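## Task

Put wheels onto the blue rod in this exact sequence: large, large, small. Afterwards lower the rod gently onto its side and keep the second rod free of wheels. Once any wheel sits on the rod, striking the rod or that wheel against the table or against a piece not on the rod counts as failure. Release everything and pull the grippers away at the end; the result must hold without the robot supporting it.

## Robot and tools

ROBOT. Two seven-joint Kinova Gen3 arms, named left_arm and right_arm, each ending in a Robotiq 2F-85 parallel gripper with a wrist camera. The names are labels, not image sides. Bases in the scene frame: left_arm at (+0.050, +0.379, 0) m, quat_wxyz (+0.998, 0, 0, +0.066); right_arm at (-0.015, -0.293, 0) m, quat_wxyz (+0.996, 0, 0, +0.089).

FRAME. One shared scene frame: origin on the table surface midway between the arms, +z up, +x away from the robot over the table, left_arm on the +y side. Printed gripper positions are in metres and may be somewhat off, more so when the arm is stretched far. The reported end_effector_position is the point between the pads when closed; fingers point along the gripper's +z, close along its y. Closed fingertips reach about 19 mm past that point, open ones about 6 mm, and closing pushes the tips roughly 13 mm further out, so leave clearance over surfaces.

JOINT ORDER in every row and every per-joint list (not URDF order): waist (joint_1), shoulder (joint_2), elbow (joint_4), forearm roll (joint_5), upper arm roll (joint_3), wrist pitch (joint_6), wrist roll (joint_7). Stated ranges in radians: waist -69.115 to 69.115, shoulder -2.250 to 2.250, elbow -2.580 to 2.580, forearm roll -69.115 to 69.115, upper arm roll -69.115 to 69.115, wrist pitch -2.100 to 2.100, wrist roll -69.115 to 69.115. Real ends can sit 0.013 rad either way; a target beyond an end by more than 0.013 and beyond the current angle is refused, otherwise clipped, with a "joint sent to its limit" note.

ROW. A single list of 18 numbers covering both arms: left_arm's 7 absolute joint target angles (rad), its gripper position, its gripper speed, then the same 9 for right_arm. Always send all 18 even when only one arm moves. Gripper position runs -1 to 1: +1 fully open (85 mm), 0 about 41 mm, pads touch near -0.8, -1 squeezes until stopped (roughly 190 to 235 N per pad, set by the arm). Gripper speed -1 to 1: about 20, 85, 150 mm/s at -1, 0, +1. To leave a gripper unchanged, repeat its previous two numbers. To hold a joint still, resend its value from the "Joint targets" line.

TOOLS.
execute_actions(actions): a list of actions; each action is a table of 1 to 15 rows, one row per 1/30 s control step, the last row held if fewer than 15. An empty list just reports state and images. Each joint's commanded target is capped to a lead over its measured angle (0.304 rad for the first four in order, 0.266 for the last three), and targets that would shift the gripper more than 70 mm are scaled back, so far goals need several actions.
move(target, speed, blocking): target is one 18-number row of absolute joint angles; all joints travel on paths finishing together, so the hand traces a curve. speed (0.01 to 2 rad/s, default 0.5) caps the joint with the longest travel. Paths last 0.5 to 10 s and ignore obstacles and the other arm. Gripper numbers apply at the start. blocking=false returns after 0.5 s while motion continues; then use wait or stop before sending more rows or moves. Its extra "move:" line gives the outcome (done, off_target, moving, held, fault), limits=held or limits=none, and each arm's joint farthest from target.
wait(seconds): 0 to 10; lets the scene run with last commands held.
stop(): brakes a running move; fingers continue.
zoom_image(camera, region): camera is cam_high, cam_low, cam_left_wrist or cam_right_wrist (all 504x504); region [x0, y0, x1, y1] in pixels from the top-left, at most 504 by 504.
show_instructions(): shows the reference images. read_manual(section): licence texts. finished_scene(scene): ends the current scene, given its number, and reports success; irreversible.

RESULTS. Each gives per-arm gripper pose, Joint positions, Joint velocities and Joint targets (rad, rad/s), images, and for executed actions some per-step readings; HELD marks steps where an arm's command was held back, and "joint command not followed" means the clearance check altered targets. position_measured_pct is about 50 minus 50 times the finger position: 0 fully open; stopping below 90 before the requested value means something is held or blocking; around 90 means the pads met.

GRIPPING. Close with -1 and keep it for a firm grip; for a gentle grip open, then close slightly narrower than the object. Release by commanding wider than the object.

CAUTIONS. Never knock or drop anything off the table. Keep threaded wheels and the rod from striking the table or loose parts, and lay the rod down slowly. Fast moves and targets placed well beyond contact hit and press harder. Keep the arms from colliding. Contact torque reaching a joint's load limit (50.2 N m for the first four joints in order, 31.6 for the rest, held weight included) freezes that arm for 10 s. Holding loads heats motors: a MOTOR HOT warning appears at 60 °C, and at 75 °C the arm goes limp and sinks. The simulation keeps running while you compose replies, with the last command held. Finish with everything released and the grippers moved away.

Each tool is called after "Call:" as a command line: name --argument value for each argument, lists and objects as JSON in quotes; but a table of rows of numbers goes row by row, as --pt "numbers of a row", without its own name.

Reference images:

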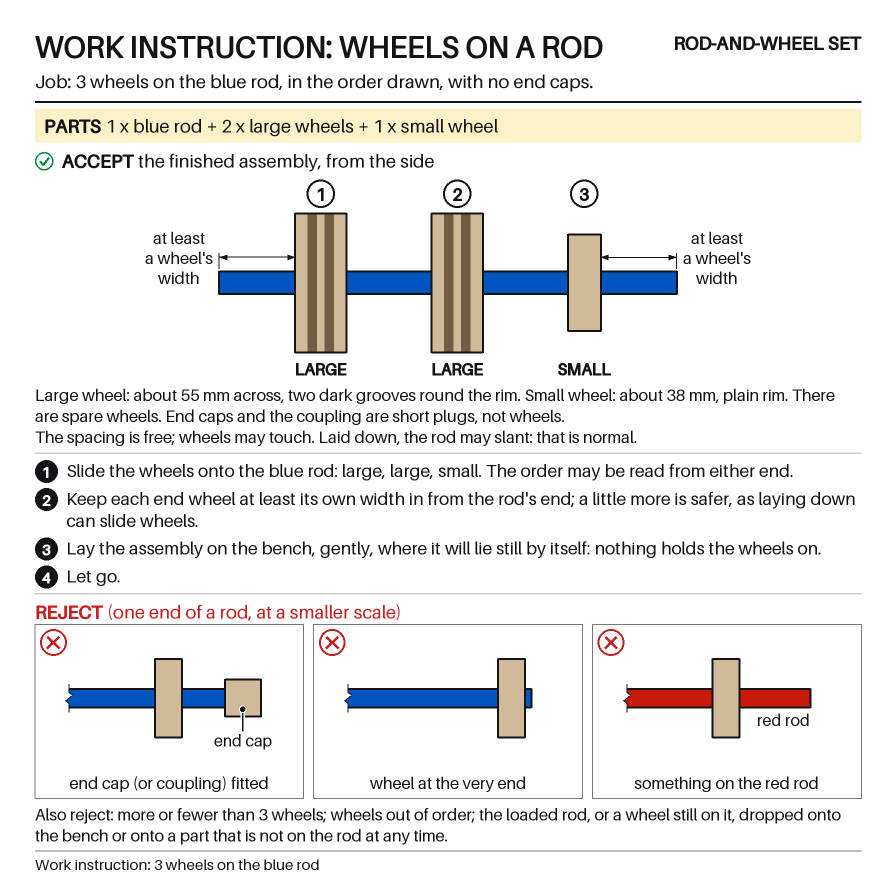

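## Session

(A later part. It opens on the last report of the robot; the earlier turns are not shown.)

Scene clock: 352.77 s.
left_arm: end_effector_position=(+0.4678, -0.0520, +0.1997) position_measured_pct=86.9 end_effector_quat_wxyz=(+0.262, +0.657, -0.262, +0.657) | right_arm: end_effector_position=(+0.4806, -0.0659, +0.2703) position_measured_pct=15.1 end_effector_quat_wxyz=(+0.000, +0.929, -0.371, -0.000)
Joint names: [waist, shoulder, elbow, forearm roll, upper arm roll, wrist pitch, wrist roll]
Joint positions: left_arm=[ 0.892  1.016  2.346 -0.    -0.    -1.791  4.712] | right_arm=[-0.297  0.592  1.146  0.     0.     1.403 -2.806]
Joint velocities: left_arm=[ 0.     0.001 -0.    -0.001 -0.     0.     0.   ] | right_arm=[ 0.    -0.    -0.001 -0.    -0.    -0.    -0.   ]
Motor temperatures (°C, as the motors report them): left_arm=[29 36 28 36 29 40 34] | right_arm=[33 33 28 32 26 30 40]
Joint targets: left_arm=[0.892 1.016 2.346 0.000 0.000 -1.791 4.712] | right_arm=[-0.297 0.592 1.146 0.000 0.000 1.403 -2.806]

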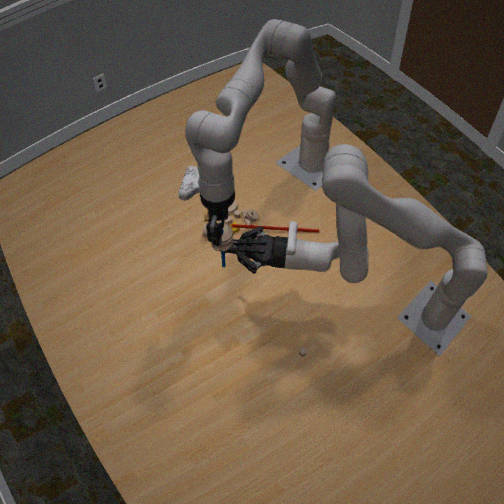

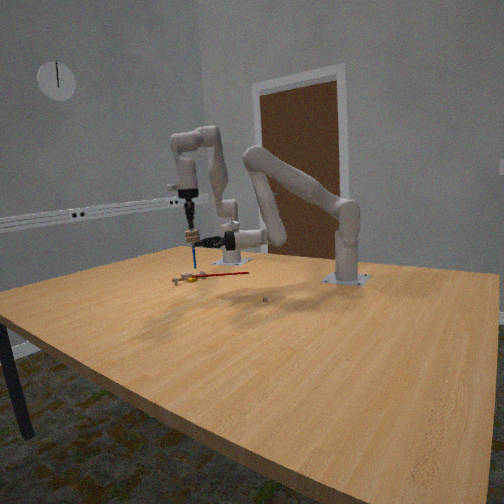

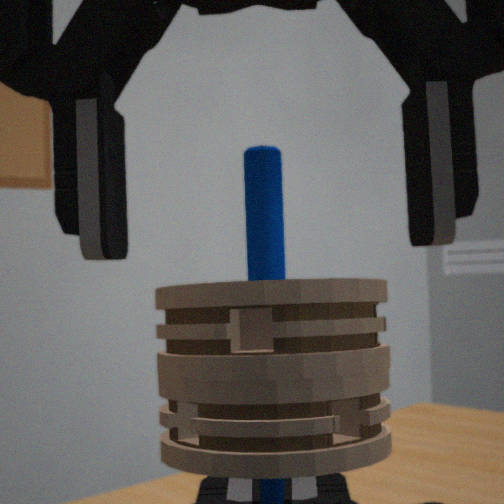

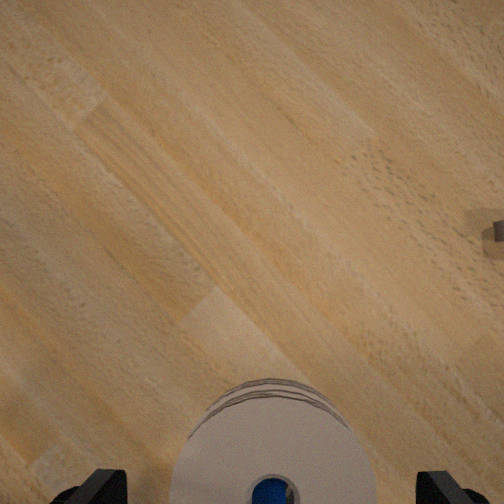

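Call:
move --target '[0.892,1.0156,2.346,0,0,-1.791,4.7124,-1,-0.3,-0.2968,0.5883,1.1278,0,0,1.4255,-2.8058,0.7,0]' --speed 0.2

Call:
execute_actions --actions '[[[0.892,1.0156,2.346,0,0,-1.791,4.7124,-1,-0.3,-0.2968,0.5883,1.1278,0,0,1.4255,-2.8058,-1,0]],[[0.892,1.0156,2.346,0,0,-1.791,4.7124,-1,-0.3,-0.2968,0.5883,1.1278,0,0,1.4255,-2.8058,-1,0]],[[0.892,1.0156,2.346,0,0,-1.791,4.7124,-1,-0.3,-0.2968,0.5883,1.1278,0,0,1.4255,-2.8058,-1,0]]]'

Scene clock: 360.40 s.
left_arm: end_effector_position=(+0.4678, -0.0520, +0.1997) position_measured_pct=86.9 end_effector_quat_wxyz=(+0.262, +0.657, -0.262, +0.657) | right_arm: end_effector_position=(+0.4805, -0.0660, +0.2780) position_measured_pct=15.1 end_effector_quat_wxyz=(-0.000, +0.929, -0.371, +0.000)
Joint names: [waist, shoulder, elbow, forearm roll, upper arm roll, wrist pitch, wrist roll]
Joint positions: left_arm=[ 0.892  1.016  2.346 -0.    -0.    -1.791  4.712] | right_arm=[-0.297  0.588  1.128  0.     0.     1.425 -2.806]
Joint velocities: left_arm=[ 0.     0.    -0.    -0.002 -0.    -0.    -0.   ] | right_arm=[-0.     0.    -0.001  0.    -0.     0.    -0.   ]
Motor temperatures (°C, as the motors report them): left_arm=[29 36 28 36 29 40 34] | right_arm=[33 33 28 32 26 30 40]
Joint targets: left_arm=[0.892 1.016 2.346 0.000 0.000 -1.791 4.712] | right_arm=[-0.297 0.588 1.128 0.000 0.000 1.425 -2.806]
move: done; limits=none; left_arm: farthest joint: the waist, 0.000 radians from its target (0.000 radians at the start); right_arm: farthest joint: the waist, 0.000 radians from its target (0.000 radians at the start)

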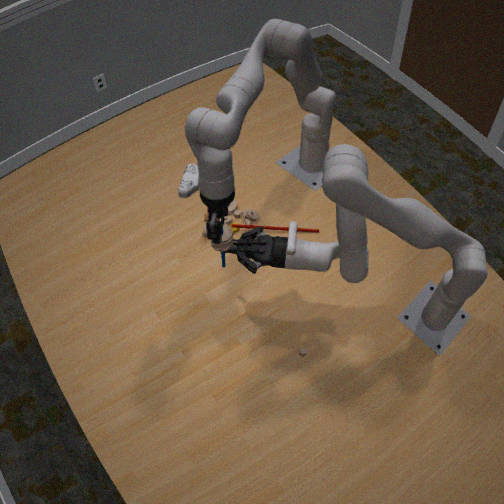

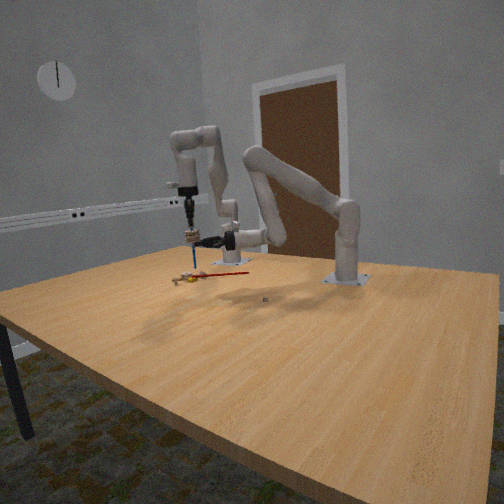

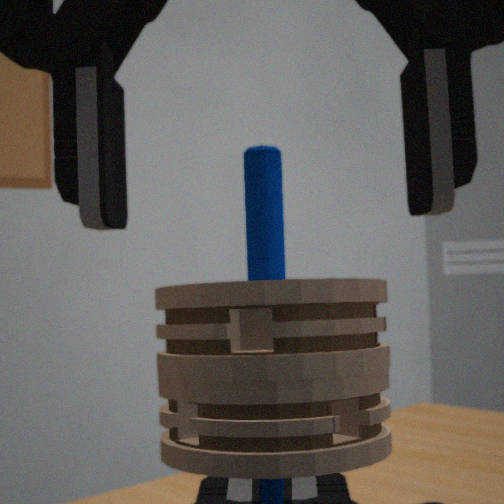

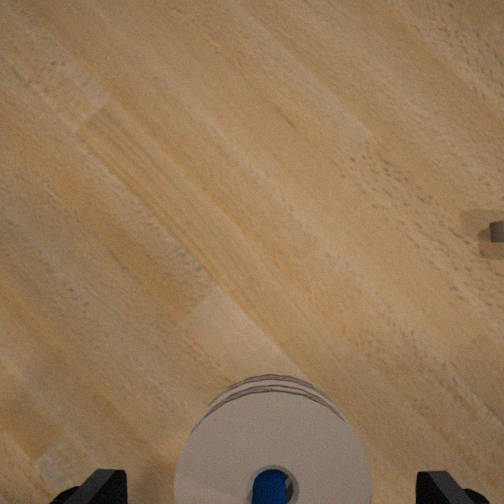

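Scene clock: 361.90 s.
left_arm: end_effector_position=(+0.4676, -0.0522, +0.1996) position_measured_pct=86.9 end_effector_quat_wxyz=(+0.262, +0.657, -0.262, +0.656) | right_arm: end_effector_position=(+0.4807, -0.0658, +0.2782) position_measured_pct=84.5 end_effector_quat_wxyz=(-0.000, +0.929, -0.371, +0.000)
Joint names: [waist, shoulder, elbow, forearm roll, upper arm roll, wrist pitch, wrist roll]
Joint positions: left_arm=[ 0.892  1.016  2.346 -0.     0.    -1.791  4.713] | right_arm=[-0.297  0.588  1.128 -0.    -0.     1.425 -2.806]
Joint velocities: left_arm=[ 0.     0.     0.     0.001 -0.     0.001  0.   ] | right_arm=[-0.    -0.     0.001  0.     0.     0.     0.   ]
Motor temperatures (°C, as the motors report them): left_arm=[29 36 28 36 29 40 34] | right_arm=[33 33 28 32 26 30 40]
Joint targets: left_arm=[0.892 1.016 2.346 0.000 0.000 -1.791 4.712] | right_arm=[-0.297 0.588 1.128 0.000 0.000 1.425 -2.806]
Step readings (joint positions; steps 1 to 15: 1st action; 16 to 30: 2nd action; 31 to 45: 3rd action):
0: left_arm=[0.892 1.016 2.346 -0.000 -0.000 -1.791 4.712] | right_arm=[-0.297 0.588 1.128 0.000 0.000 1.425 -2.806]
1: left_arm=[0.892 1.016 2.346 -0.000 -0.000 -1.791 4.712] | right_arm=[-0.297 0.588 1.128 0.000 0.000 1.425 -2.806]
2: left_arm=[0.892 1.016 2.346 -0.000 -0.000 -1.791 4.712] | right_arm=[-0.297 0.588 1.128 0.000 0.000 1.425 -2.806]
4: left_arm=[0.892 1.016 2.346 -0.000 -0.000 -1.791 4.712] | right_arm=[-0.297 0.588 1.128 0.000 0.000 1.425 -2.806]
8: left_arm=[0.892 1.016 2.346 -0.000 -0.000 -1.791 4.712] | right_arm=[-0.297 0.588 1.128 0.000 0.000 1.425 -2.806]
15: left_arm=[0.892 1.016 2.346 -0.000 -0.000 -1.791 4.712] | right_arm=[-0.297 0.588 1.128 -0.000 -0.000 1.425 -2.806]
16: left_arm=[0.892 1.016 2.346 -0.000 -0.000 -1.791 4.712] | right_arm=[-0.297 0.588 1.128 0.000 0.000 1.425 -2.806]
17: left_arm=[0.892 1.016 2.346 -0.000 -0.000 -1.791 4.712] | right_arm=[-0.297 0.588 1.128 0.000 0.000 1.425 -2.806]
19: left_arm=[0.892 1.016 2.346 -0.000 -0.000 -1.791 4.712] | right_arm=[-0.297 0.588 1.128 0.000 0.000 1.425 -2.806]
23: left_arm=[0.892 1.016 2.346 -0.000 -0.000 -1.791 4.712] | right_arm=[-0.297 0.588 1.128 0.000 0.000 1.425 -2.806]
30: left_arm=[0.892 1.016 2.346 -0.000 0.000 -1.791 4.713] | right_arm=[-0.297 0.588 1.127 -0.000 -0.000 1.425 -2.806]
31: left_arm=[0.892 1.016 2.346 -0.000 0.000 -1.791 4.713] | right_arm=[-0.297 0.588 1.127 -0.000 -0.000 1.425 -2.806]
32: left_arm=[0.892 1.016 2.346 -0.000 0.000 -1.791 4.713] | right_arm=[-0.297 0.588 1.127 -0.000 -0.000 1.425 -2.806]
34: left_arm=[0.892 1.016 2.346 -0.000 0.000 -1.791 4.713] | right_arm=[-0.297 0.588 1.127 -0.000 -0.000 1.425 -2.806]
38: left_arm=[0.892 1.016 2.346 -0.000 0.000 -1.791 4.713] | right_arm=[-0.297 0.588 1.128 -0.000 -0.000 1.425 -2.806]
45: Joint positions above

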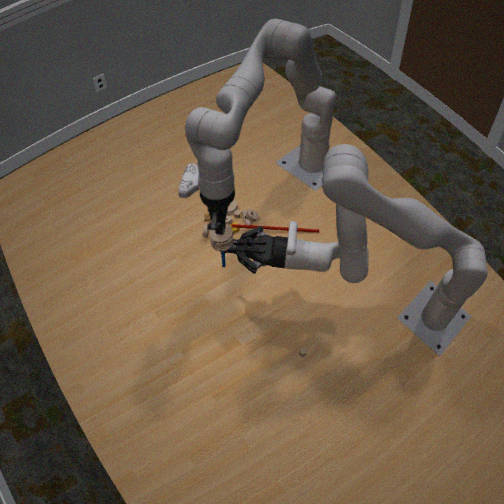

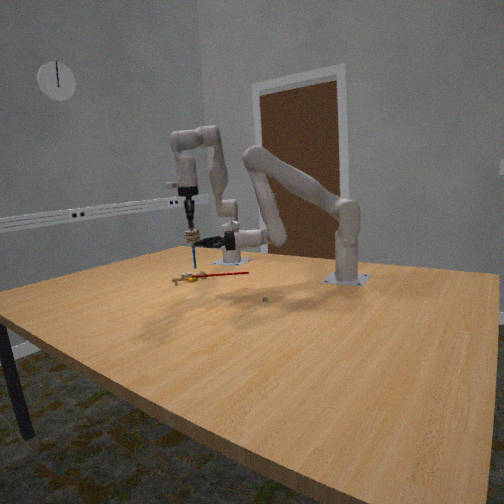

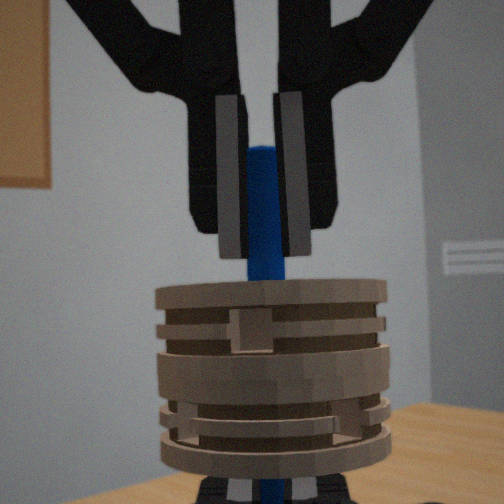

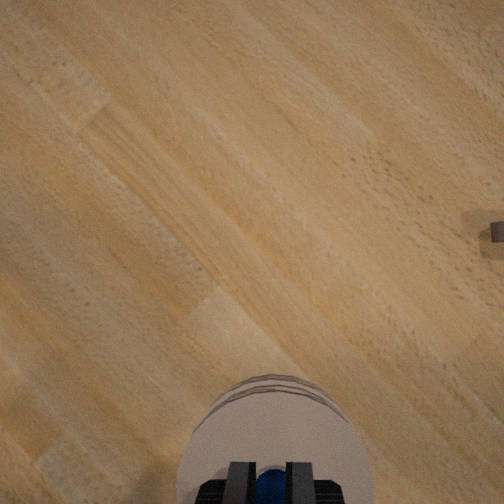

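Call:
execute_actions --actions '[[[0.892,1.0156,2.346,0,0,-1.791,4.7124,-0.5,-0.8,-0.2968,0.5883,1.1278,0,0,1.4255,-2.8058,-1,0]],[[0.892,1.0156,2.346,0,0,-1.791,4.7124,-0.5,-0.8,-0.2968,0.5883,1.1278,0,0,1.4255,-2.8058,-1,0]]]'

Call:
move --target '[0.892,1.0156,2.346,0,0,-1.791,4.7124,-0.5,-0.8,-0.2968,0.5829,1.0795,0,0,1.4792,-2.8058,-1,0]' --speed 0.04

Scene clock: 366.37 s.
left_arm: end_effector_position=(+0.4678, -0.0520, +0.1997) position_measured_pct=75.0 end_effector_quat_wxyz=(+0.262, +0.657, -0.262, +0.657) | right_arm: end_effector_position=(+0.4805, -0.0660, +0.2780) position_measured_pct=84.5 end_effector_quat_wxyz=(+0.000, +0.929, -0.371, +0.000)
Joint names: [waist, shoulder, elbow, forearm roll, upper arm roll, wrist pitch, wrist roll]
Joint positions: left_arm=[ 0.892  1.016  2.346  0.    -0.    -1.791  4.712] | right_arm=[-0.297  0.588  1.128  0.     0.     1.425 -2.806]
Joint velocities: left_arm=[-0.001  0.     0.     0.001  0.    -0.001  0.001] | right_arm=[ 0.    -0.     0.002  0.001  0.    -0.     0.   ]
Motor temperatures (°C, as the motors report them): left_arm=[29 35 28 36 29 40 34] | right_arm=[33 33 28 32 26 30 40]
Joint targets: left_arm=[0.892 1.016 2.346 0.000 0.000 -1.791 4.712] | right_arm=[-0.297 0.588 1.128 0.000 0.000 1.425 -2.806]
Step readings (joint positions; steps 1 to 15: 1st action; 16 to 30: 2nd action):
0: left_arm=[0.892 1.016 2.346 -0.000 0.000 -1.791 4.713] | right_arm=[-0.297 0.588 1.128 -0.000 -0.000 1.425 -2.806]
1: left_arm=[0.892 1.016 2.346 -0.000 0.000 -1.791 4.713] | right_arm=[-0.297 0.588 1.128 -0.000 -0.000 1.425 -2.806]
2: left_arm=[0.892 1.016 2.346 -0.000 0.000 -1.791 4.713] | right_arm=[-0.297 0.588 1.128 -0.000 -0.000 1.425 -2.806]
4: left_arm=[0.892 1.016 2.346 -0.000 0.000 -1.791 4.713] | right_arm=[-0.297 0.588 1.128 -0.000 -0.000 1.425 -2.806]
8: left_arm=[0.892 1.016 2.346 -0.000 0.000 -1.791 4.712] | right_arm=[-0.297 0.588 1.128 -0.000 -0.000 1.425 -2.806]
15: left_arm=[0.892 1.016 2.346 0.000 -0.000 -1.791 4.712] | right_arm=[-0.297 0.588 1.128 0.000 0.000 1.425 -2.806]
16: left_arm=[0.892 1.016 2.346 0.000 -0.000 -1.791 4.712] | right_arm=[-0.297 0.588 1.128 0.000 0.000 1.425 -2.806]
17: left_arm=[0.892 1.016 2.346 0.000 -0.000 -1.791 4.712] | right_arm=[-0.297 0.588 1.128 0.000 0.000 1.425 -2.806]
19: left_arm=[0.892 1.016 2.346 0.000 -0.000 -1.791 4.712] | right_arm=[-0.297 0.588 1.128 0.000 0.000 1.425 -2.806]
23: left_arm=[0.892 1.016 2.346 0.000 -0.000 -1.791 4.712] | right_arm=[-0.297 0.588 1.128 0.000 0.000 1.425 -2.806]
30: Joint positions above

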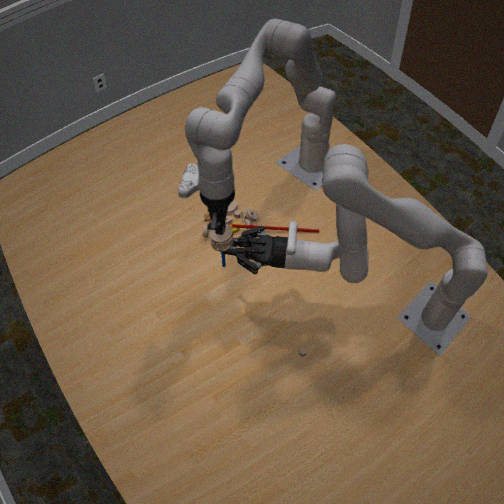

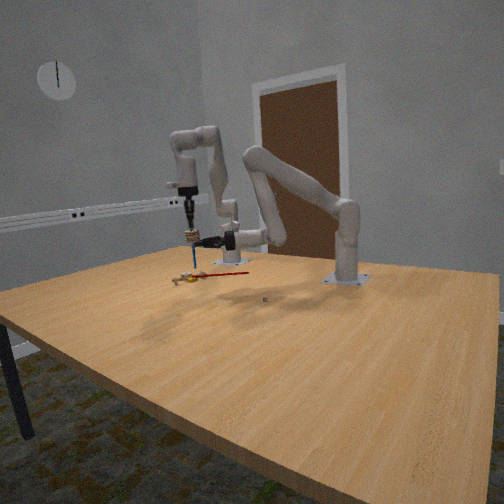

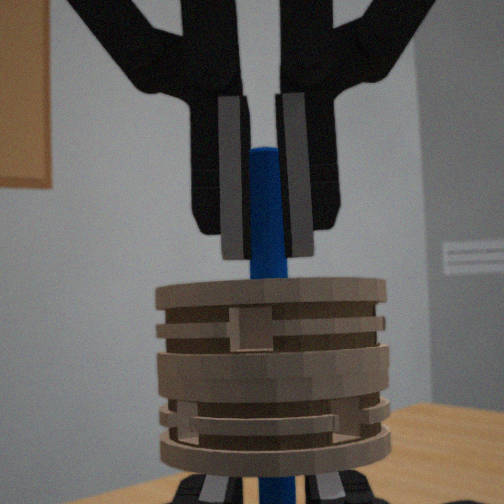

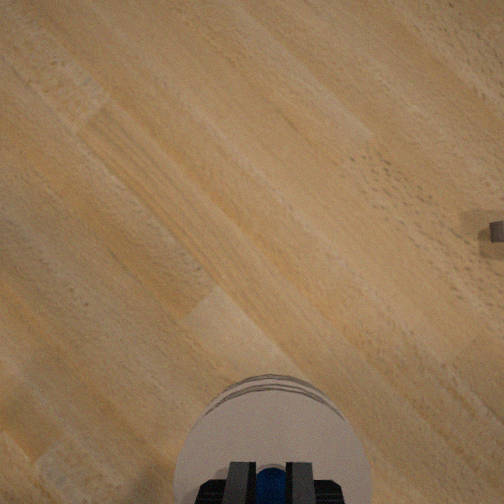

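Scene clock: 367.97 s.
left_arm: end_effector_position=(+0.4678, -0.0520, +0.1997) position_measured_pct=75.0 end_effector_quat_wxyz=(+0.262, +0.657, -0.262, +0.657) | right_arm: end_effector_position=(+0.4806, -0.0659, +0.2960) position_measured_pct=84.5 end_effector_quat_wxyz=(+0.000, +0.929, -0.371, +0.000)
Joint names: [waist, shoulder, elbow, forearm roll, upper arm roll, wrist pitch, wrist roll]
Joint positions: left_arm=[ 0.892  1.016  2.346  0.    -0.    -1.791  4.712] | right_arm=[-0.297  0.583  1.08   0.     0.     1.479 -2.806]
Joint velocities: left_arm=[ 0.001  0.     0.    -0.001 -0.001 -0.001  0.001] | right_arm=[ 0.  0.  0. -0. -0.  0.  0.]
Motor temperatures (°C, as the motors report them): left_arm=[29 35 28 36 29 40 34] | right_arm=[33 33 28 32 26 30 40]
Joint targets: left_arm=[0.892 1.016 2.346 0.000 0.000 -1.791 4.712] | right_arm=[-0.297 0.583 1.079 0.000 0.000 1.479 -2.806]
move: done; limits=none; left_arm: farthest joint: the waist, 0.000 radians from its target (0.000 radians at the start); right_arm: farthest joint: the waist, 0.000 radians from its target (0.000 radians at the start)

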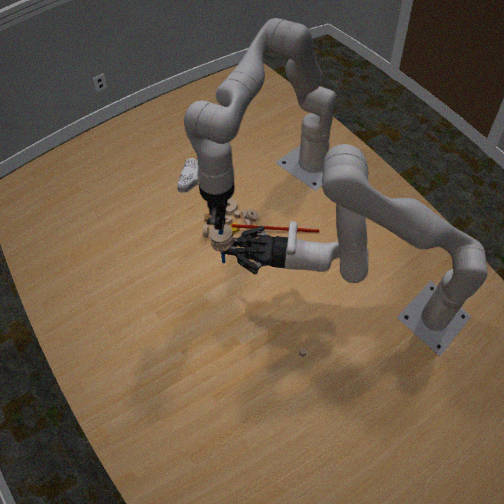

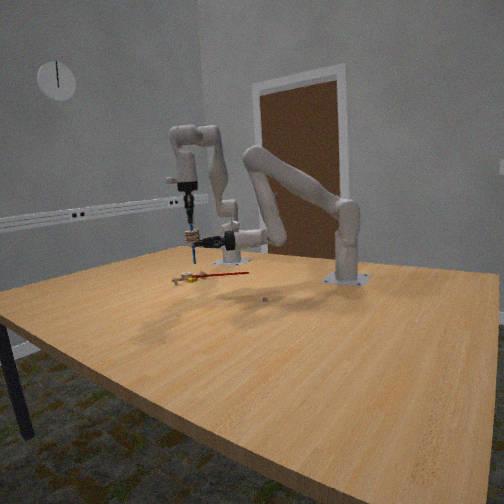

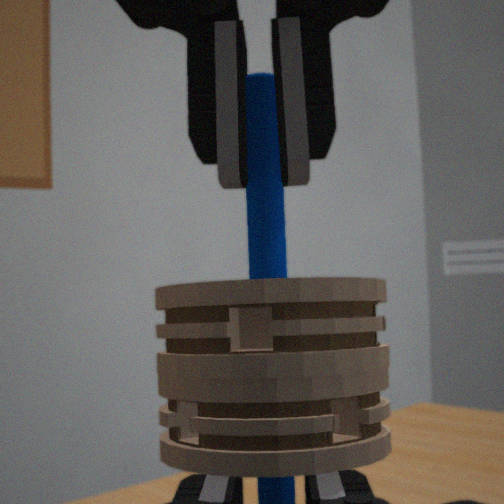

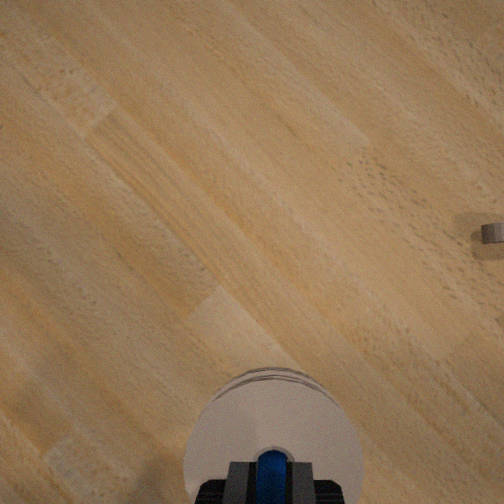

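Stub is now ~49 mm. Re-close A, then open B.

Call:
execute_actions --actions '[[[0.892,1.0156,2.346,0,0,-1.791,4.7124,-1,-0.3,-0.2968,0.5829,1.0795,0,0,1.4792,-2.8058,-1,0]],[[0.892,1.0156,2.346,0,0,-1.791,4.7124,-1,-0.3,-0.2968,0.5829,1.0795,0,0,1.4792,-2.8058,-1,0]],[[0.892,1.0156,2.346,0,0,-1.791,4.7124,-1,-0.3,-0.2968,0.5829,1.0795,0,0,1.4792,-2.8058,0.4,0]],[[0.892,1.0156,2.346,0,0,-1.791,4.7124,-1,-0.3,-0.2968,0.5829,1.0795,0,0,1.4792,-2.8058,0.4,0]]]'

Scene clock: 371.73 s.
left_arm: end_effector_position=(+0.4678, -0.0520, +0.1997) position_measured_pct=86.9 end_effector_quat_wxyz=(+0.262, +0.657, -0.262, +0.657) | right_arm: end_effector_position=(+0.4806, -0.0659, +0.2960) position_measured_pct=29.8 end_effector_quat_wxyz=(+0.000, +0.929, -0.371, -0.000)
Joint names: [waist, shoulder, elbow, forearm roll, upper arm roll, wrist pitch, wrist roll]
Joint positions: left_arm=[ 0.892  1.016  2.346 -0.    -0.    -1.791  4.712] | right_arm=[-0.297  0.583  1.079  0.    -0.     1.479 -2.806]
Joint velocities: left_arm=[ 0.     0.    -0.    -0.001 -0.    -0.     0.001] | right_arm=[ 0.  0. -0. -0.  0. -0.  0.]
Motor temperatures (°C, as the motors report them): left_arm=[29 35 28 36 29 40 34] | right_arm=[33 33 28 32 26 30 40]
Joint targets: left_arm=[0.892 1.016 2.346 0.000 0.000 -1.791 4.712] | right_arm=[-0.297 0.583 1.079 0.000 0.000 1.479 -2.806]
Step readings (joint positions; steps 1 to 15: 1st action; 16 to 30: 2nd action; 31 to 45: 3rd action; 46 to 60: 4th action):
0: left_arm=[0.892 1.016 2.346 0.000 -0.000 -1.791 4.712] | right_arm=[-0.297 0.583 1.080 0.000 0.000 1.479 -2.806]
1: left_arm=[0.892 1.016 2.346 0.000 -0.000 -1.791 4.712] | right_arm=[-0.297 0.583 1.080 0.000 0.000 1.479 -2.806]
2: left_arm=[0.892 1.016 2.346 0.000 -0.000 -1.791 4.712] | right_arm=[-0.297 0.583 1.079 0.000 0.000 1.479 -2.806]
4: left_arm=[0.892 1.016 2.346 0.000 -0.000 -1.791 4.712] | right_arm=[-0.297 0.583 1.080 0.000 0.000 1.479 -2.806]
8: left_arm=[0.892 1.016 2.346 -0.000 0.000 -1.791 4.712] | right_arm=[-0.297 0.583 1.079 0.000 0.000 1.479 -2.806]
15: left_arm=[0.892 1.016 2.346 -0.000 0.000 -1.791 4.712] | right_arm=[-0.297 0.583 1.079 0.000 0.000 1.479 -2.806]
16: left_arm=[0.892 1.016 2.346 -0.000 0.000 -1.791 4.712] | right_arm=[-0.297 0.583 1.079 0.000 0.000 1.479 -2.806]
17: left_arm=[0.892 1.016 2.346 -0.000 0.000 -1.791 4.712] | right_arm=[-0.297 0.583 1.079 0.000 0.000 1.479 -2.806]
19: left_arm=[0.892 1.016 2.346 -0.000 0.000 -1.791 4.712] | right_arm=[-0.297 0.583 1.079 0.000 0.000 1.479 -2.806]
23: left_arm=[0.892 1.016 2.346 -0.000 0.000 -1.791 4.712] | right_arm=[-0.297 0.583 1.079 0.000 0.000 1.479 -2.806]
30: left_arm=[0.892 1.016 2.346 -0.000 0.000 -1.791 4.712] | right_arm=[-0.297 0.583 1.079 0.000 0.000 1.479 -2.806]
31: left_arm=[0.892 1.016 2.346 -0.000 0.000 -1.791 4.712] | right_arm=[-0.297 0.583 1.079 0.000 0.000 1.479 -2.806]
32: left_arm=[0.892 1.016 2.346 -0.000 0.000 -1.791 4.712] | right_arm=[-0.297 0.583 1.079 0.000 0.000 1.479 -2.806]
34: left_arm=[0.892 1.016 2.346 -0.000 0.000 -1.791 4.712] | right_arm=[-0.297 0.583 1.079 0.000 0.000 1.479 -2.806]
38: left_arm=[0.892 1.016 2.346 0.000 -0.000 -1.791 4.712] | right_arm=[-0.297 0.583 1.079 -0.000 -0.000 1.479 -2.806]
45: left_arm=[0.892 1.016 2.346 -0.000 -0.000 -1.791 4.712] | right_arm=[-0.297 0.583 1.080 -0.000 -0.000 1.479 -2.806]
46: left_arm=[0.892 1.016 2.346 -0.000 -0.000 -1.791 4.712] | right_arm=[-0.297 0.583 1.080 -0.000 -0.000 1.479 -2.806]
47: left_arm=[0.892 1.016 2.346 -0.000 -0.000 -1.791 4.712] | right_arm=[-0.297 0.583 1.080 -0.000 -0.000 1.479 -2.806]
49: left_arm=[0.892 1.016 2.346 -0.000 -0.000 -1.791 4.712] | right_arm=[-0.297 0.583 1.079 0.000 0.000 1.479 -2.806]
53: left_arm=[0.892 1.016 2.346 -0.000 -0.000 -1.791 4.712] | right_arm=[-0.297 0.583 1.079 0.000 0.000 1.479 -2.806]
60: Joint positions above

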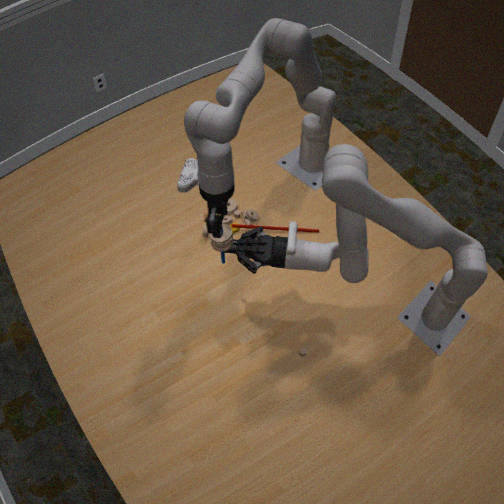

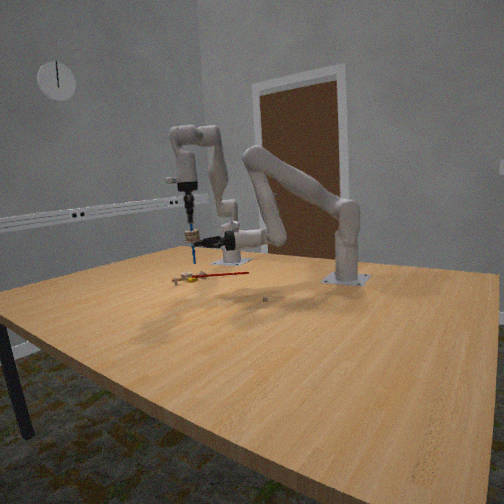

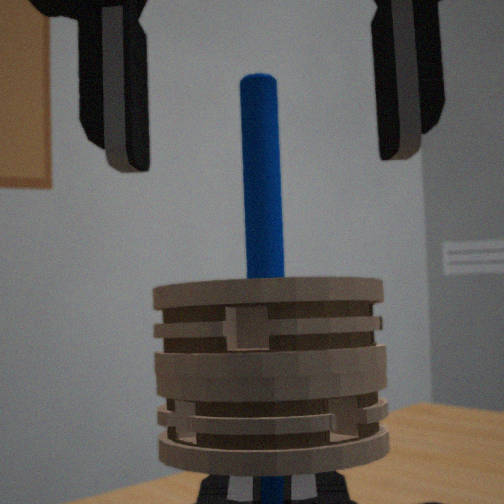

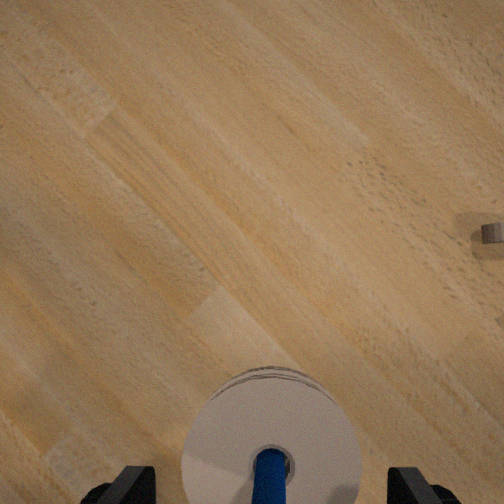

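Call:
move --target '[0.892,1.0156,2.346,0,0,-1.791,4.7124,-1,-0.3,-0.2968,0.5815,0.91,0,0,1.6501,-2.8058,0.4,0]' --speed 0.5

Call:
move --target '[0.892,1.0156,2.346,0,0,-1.791,4.7124,-1,-0.3,-0.2234,0.3645,1.3232,0,0,1.4539,-3.0,0.4,0]' --speed 0.7

Call:
move --target '[0.892,1.0156,2.346,0,0,-1.791,4.7124,-1,-0.3,-0.1286,0.3008,1.8617,0,0,0.9791,-3.448,0.4,0]' --speed 0.7

Scene clock: 385.80 s.
left_arm: end_effector_position=(+0.4678, -0.0520, +0.1997) position_measured_pct=86.9 end_effector_quat_wxyz=(+0.262, +0.657, -0.262, +0.657) | right_arm: end_effector_position=(+0.4804, -0.0660, +0.3501) position_measured_pct=29.8 end_effector_quat_wxyz=(-0.000, +0.929, -0.371, +0.000)
Joint names: [waist, shoulder, elbow, forearm roll, upper arm roll, wrist pitch, wrist roll]
Joint positions: left_arm=[ 0.892  1.016  2.346 -0.    -0.    -1.791  4.712] | right_arm=[-0.297  0.581  0.91  -0.    -0.     1.65  -2.806]
Joint velocities: left_arm=[-0.001  0.     0.     0.    -0.     0.001 -0.   ] | right_arm=[-0.     0.003 -0.001 -0.    -0.     0.     0.   ]
Motor temperatures (°C, as the motors report them): left_arm=[29 35 28 36 29 40 34] | right_arm=[33 33 28 32 26 30 40]
Joint targets: left_arm=[0.892 1.016 2.346 0.000 0.000 -1.791 4.712] | right_arm=[-0.297 0.582 0.910 0.000 0.000 1.650 -2.806]
move: done; limits=none; left_arm: farthest joint: the waist, 0.000 radians from its target (0.000 radians at the start); right_arm: farthest joint: the waist, 0.000 radians from its target (0.000 radians at the start)

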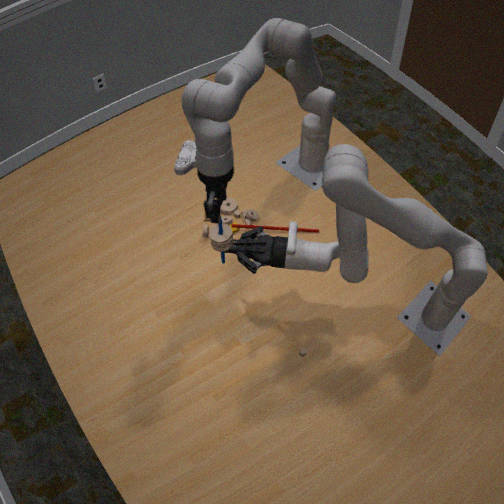

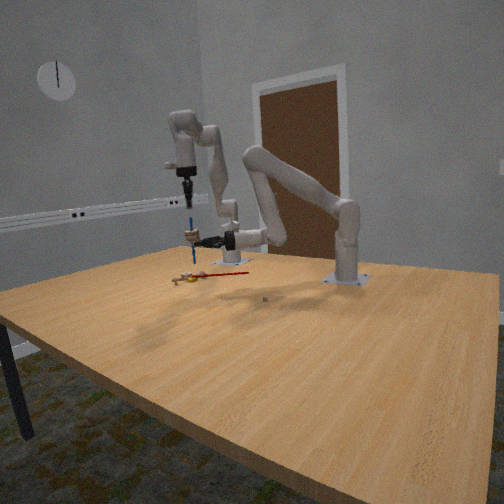

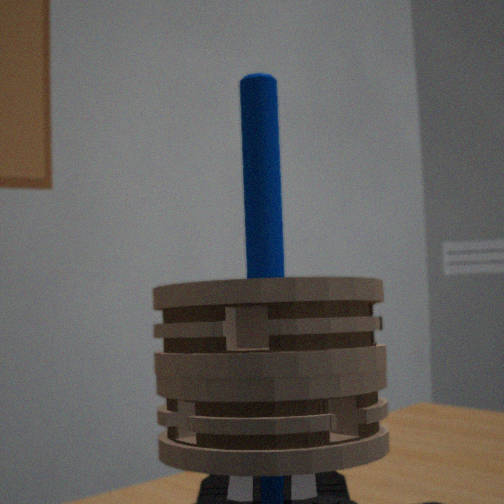

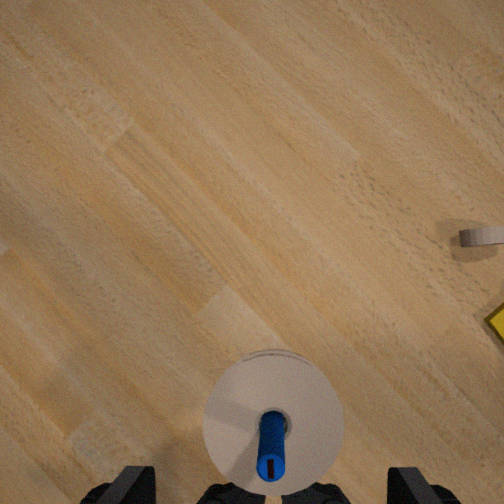

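Scene clock: 387.00 s.
left_arm: end_effector_position=(+0.4678, -0.0520, +0.1997) position_measured_pct=86.9 end_effector_quat_wxyz=(+0.262, +0.657, -0.262, +0.657) | right_arm: end_effector_position=(+0.4201, -0.1351, +0.3299) position_measured_pct=29.8 end_effector_quat_wxyz=(+0.000, +0.871, -0.491, -0.000)
Joint names: [waist, shoulder, elbow, forearm roll, upper arm roll, wrist pitch, wrist roll]
Joint positions: left_arm=[ 0.892  1.016  2.346 -0.    -0.    -1.791  4.712] | right_arm=[-0.223  0.365  1.323  0.     0.     1.454 -3.   ]
Joint velocities: left_arm=[ 0.    -0.001 -0.001  0.    -0.    -0.     0.   ] | right_arm=[ 0.    -0.002  0.    -0.    -0.    -0.     0.   ]
Motor temperatures (°C, as the motors report them): left_arm=[29 35 28 36 29 40 34] | right_arm=[33 33 28 32 26 30 40]
Joint targets: left_arm=[0.892 1.016 2.346 0.000 0.000 -1.791 4.712] | right_arm=[-0.223 0.364 1.323 0.000 0.000 1.454 -3.000]
move: done; limits=none; left_arm: farthest joint: the waist, 0.000 radians from its target (0.000 radians at the start); right_arm: farthest joint: the waist, 0.000 radians from its target (0.073 radians at the start)

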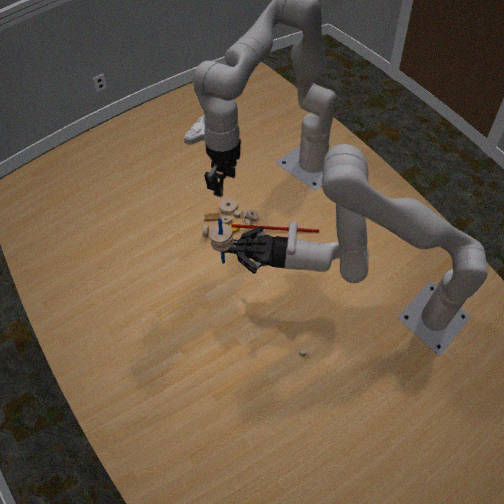

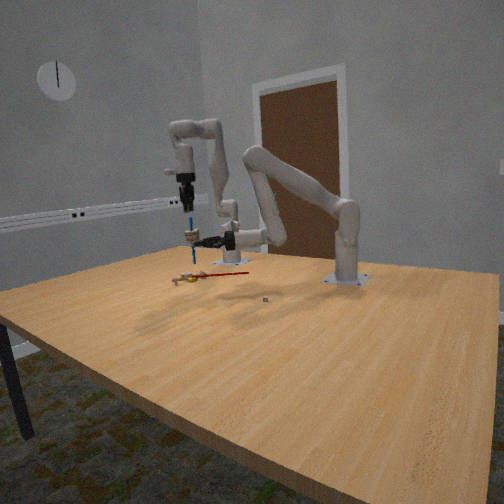

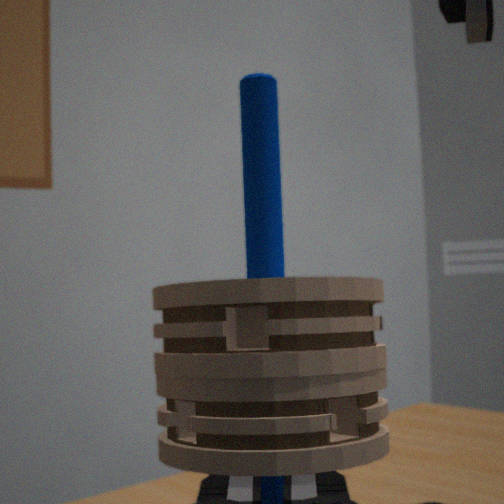

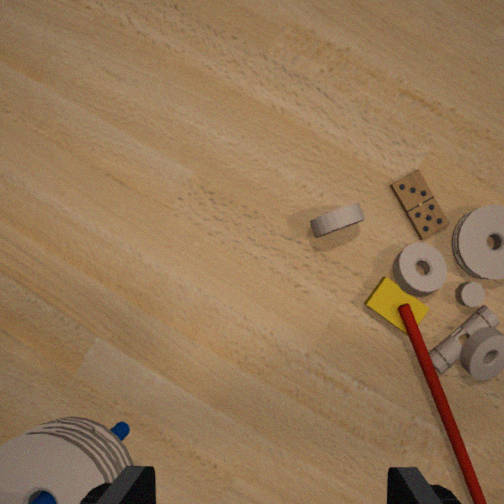

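Scene clock: 388.30 s.
left_arm: end_effector_position=(+0.4678, -0.0520, +0.1997) position_measured_pct=86.9 end_effector_quat_wxyz=(+0.262, +0.657, -0.262, +0.657) | right_arm: end_effector_position=(+0.3600, -0.2001, +0.2000) position_measured_pct=29.8 end_effector_quat_wxyz=(-0.000, -0.707, +0.707, +0.000)
Joint names: [waist, shoulder, elbow, forearm roll, upper arm roll, wrist pitch, wrist roll]
Joint positions: left_arm=[ 0.892  1.016  2.346 -0.    -0.    -1.791  4.712] | right_arm=[-0.129  0.301  1.862  0.     0.     0.979 -3.448]
Joint velocities: left_arm=[-0.     0.001 -0.     0.001  0.    -0.     0.   ] | right_arm=[ 0.002 -0.003  0.001 -0.    -0.    -0.    -0.   ]
Motor temperatures (°C, as the motors report them): left_arm=[29 35 28 36 29 40 34] | right_arm=[33 33 28 32 26 30 40]
Joint targets: left_arm=[0.892 1.016 2.346 0.000 0.000 -1.791 4.712] | right_arm=[-0.129 0.301 1.862 0.000 0.000 0.979 -3.448]
move: done; limits=none; left_arm: farthest joint: the waist, 0.000 radians from its target (0.000 radians at the start); right_arm: farthest joint: the waist, 0.000 radians from its target (0.095 radians at the start)

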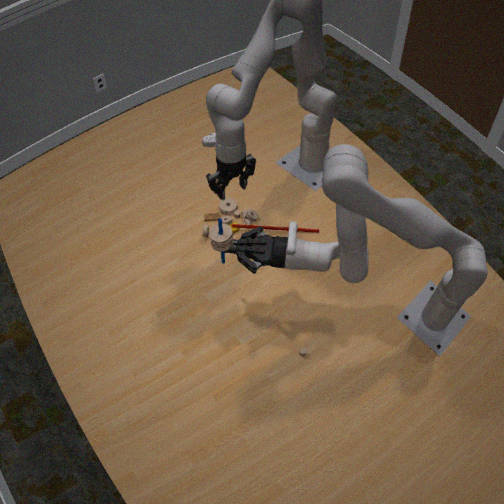

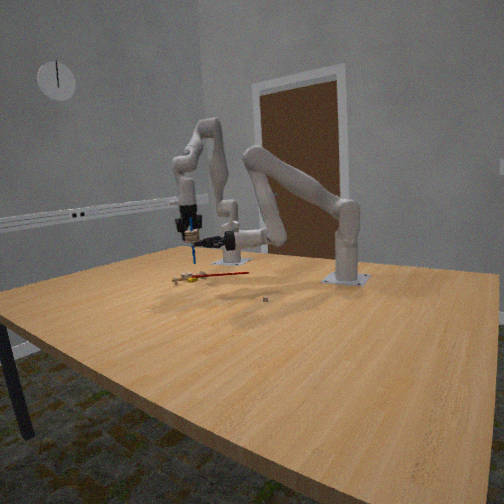

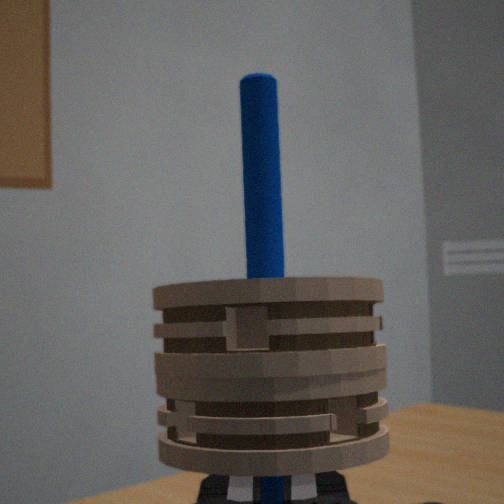

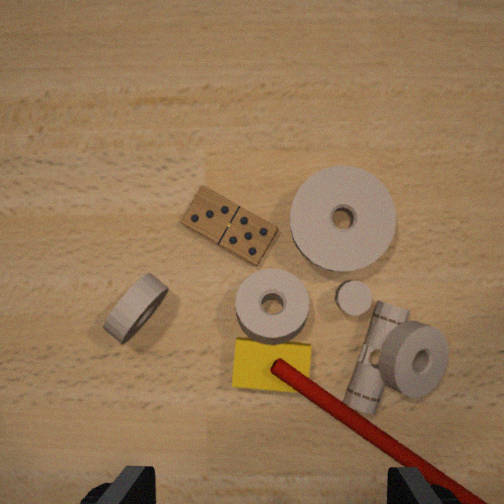

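Call:
zoom_image --camera "cam_right_wrist" --region '[200, 230, 460, 430]'

Region (200, 230, 460, 430) of cam_right_wrist's 504x504 image, scaled by 1.938; it fills the top 388 rows of this view, and the rest is white.

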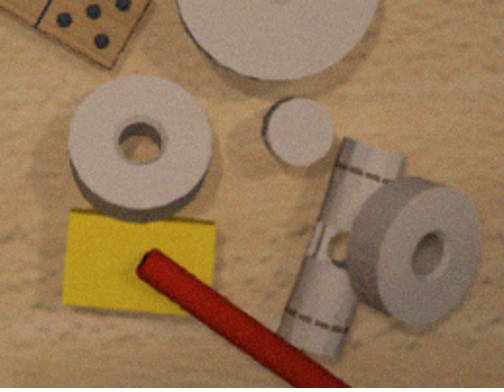

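Call:
move --target '[0.892,1.0156,2.346,0,0,-1.791,4.7124,-1,-0.3,-0.0095,0.5305,2.0514,0,0,0.5597,-3.8185,0.15,0]' --speed 0.5

Scene clock: 423.63 s.
left_arm: end_effector_position=(+0.4678, -0.0520, +0.1997) position_measured_pct=86.9 end_effector_quat_wxyz=(+0.262, +0.657, -0.262, +0.657) | right_arm: end_effector_position=(+0.3628, -0.2464, +0.0702) position_measured_pct=42.5 end_effector_quat_wxyz=(+0.000, -0.515, +0.857, -0.000)
Joint names: [waist, shoulder, elbow, forearm roll, upper arm roll, wrist pitch, wrist roll]
Joint positions: left_arm=[ 0.892  1.016  2.346 -0.    -0.    -1.791  4.712] | right_arm=[-0.01   0.53   2.051  0.     0.     0.56  -3.818]
Joint velocities: left_arm=[ 0.    -0.     0.     0.001 -0.    -0.     0.   ] | right_arm=[ 0.002  0.003  0.002  0.    -0.    -0.    -0.   ]
Motor temperatures (°C, as the motors report them): left_arm=[29 35 28 36 29 40 34] | right_arm=[33 33 28 32 26 30 40]
Joint targets: left_arm=[0.892 1.016 2.346 0.000 0.000 -1.791 4.712] | right_arm=[-0.009 0.531 2.051 0.000 0.000 0.560 -3.818]
move: done; limits=none; left_arm: farthest joint: the waist, 0.000 radians from its target (0.000 radians at the start); right_arm: farthest joint: the waist, 0.000 radians from its target (0.119 radians at the start)

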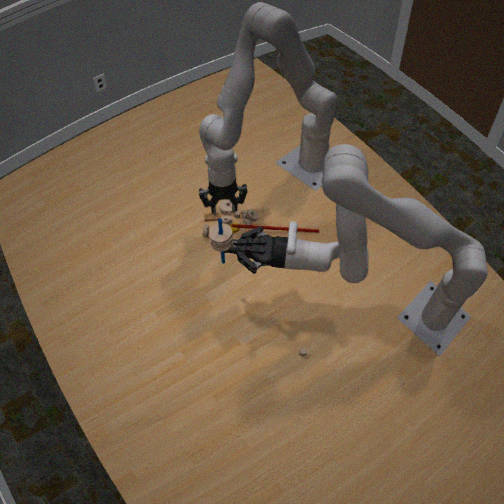

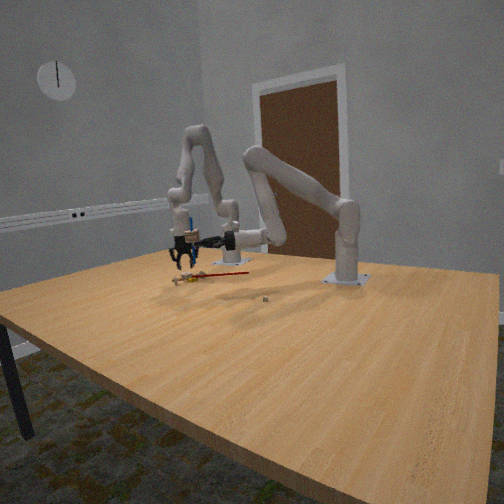

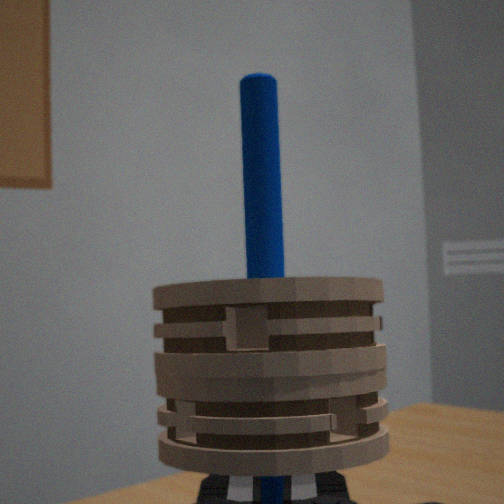

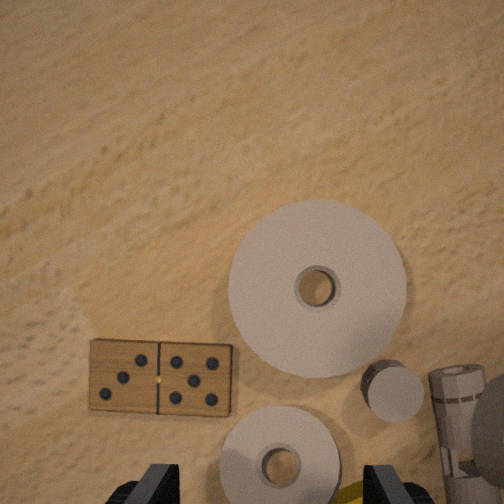

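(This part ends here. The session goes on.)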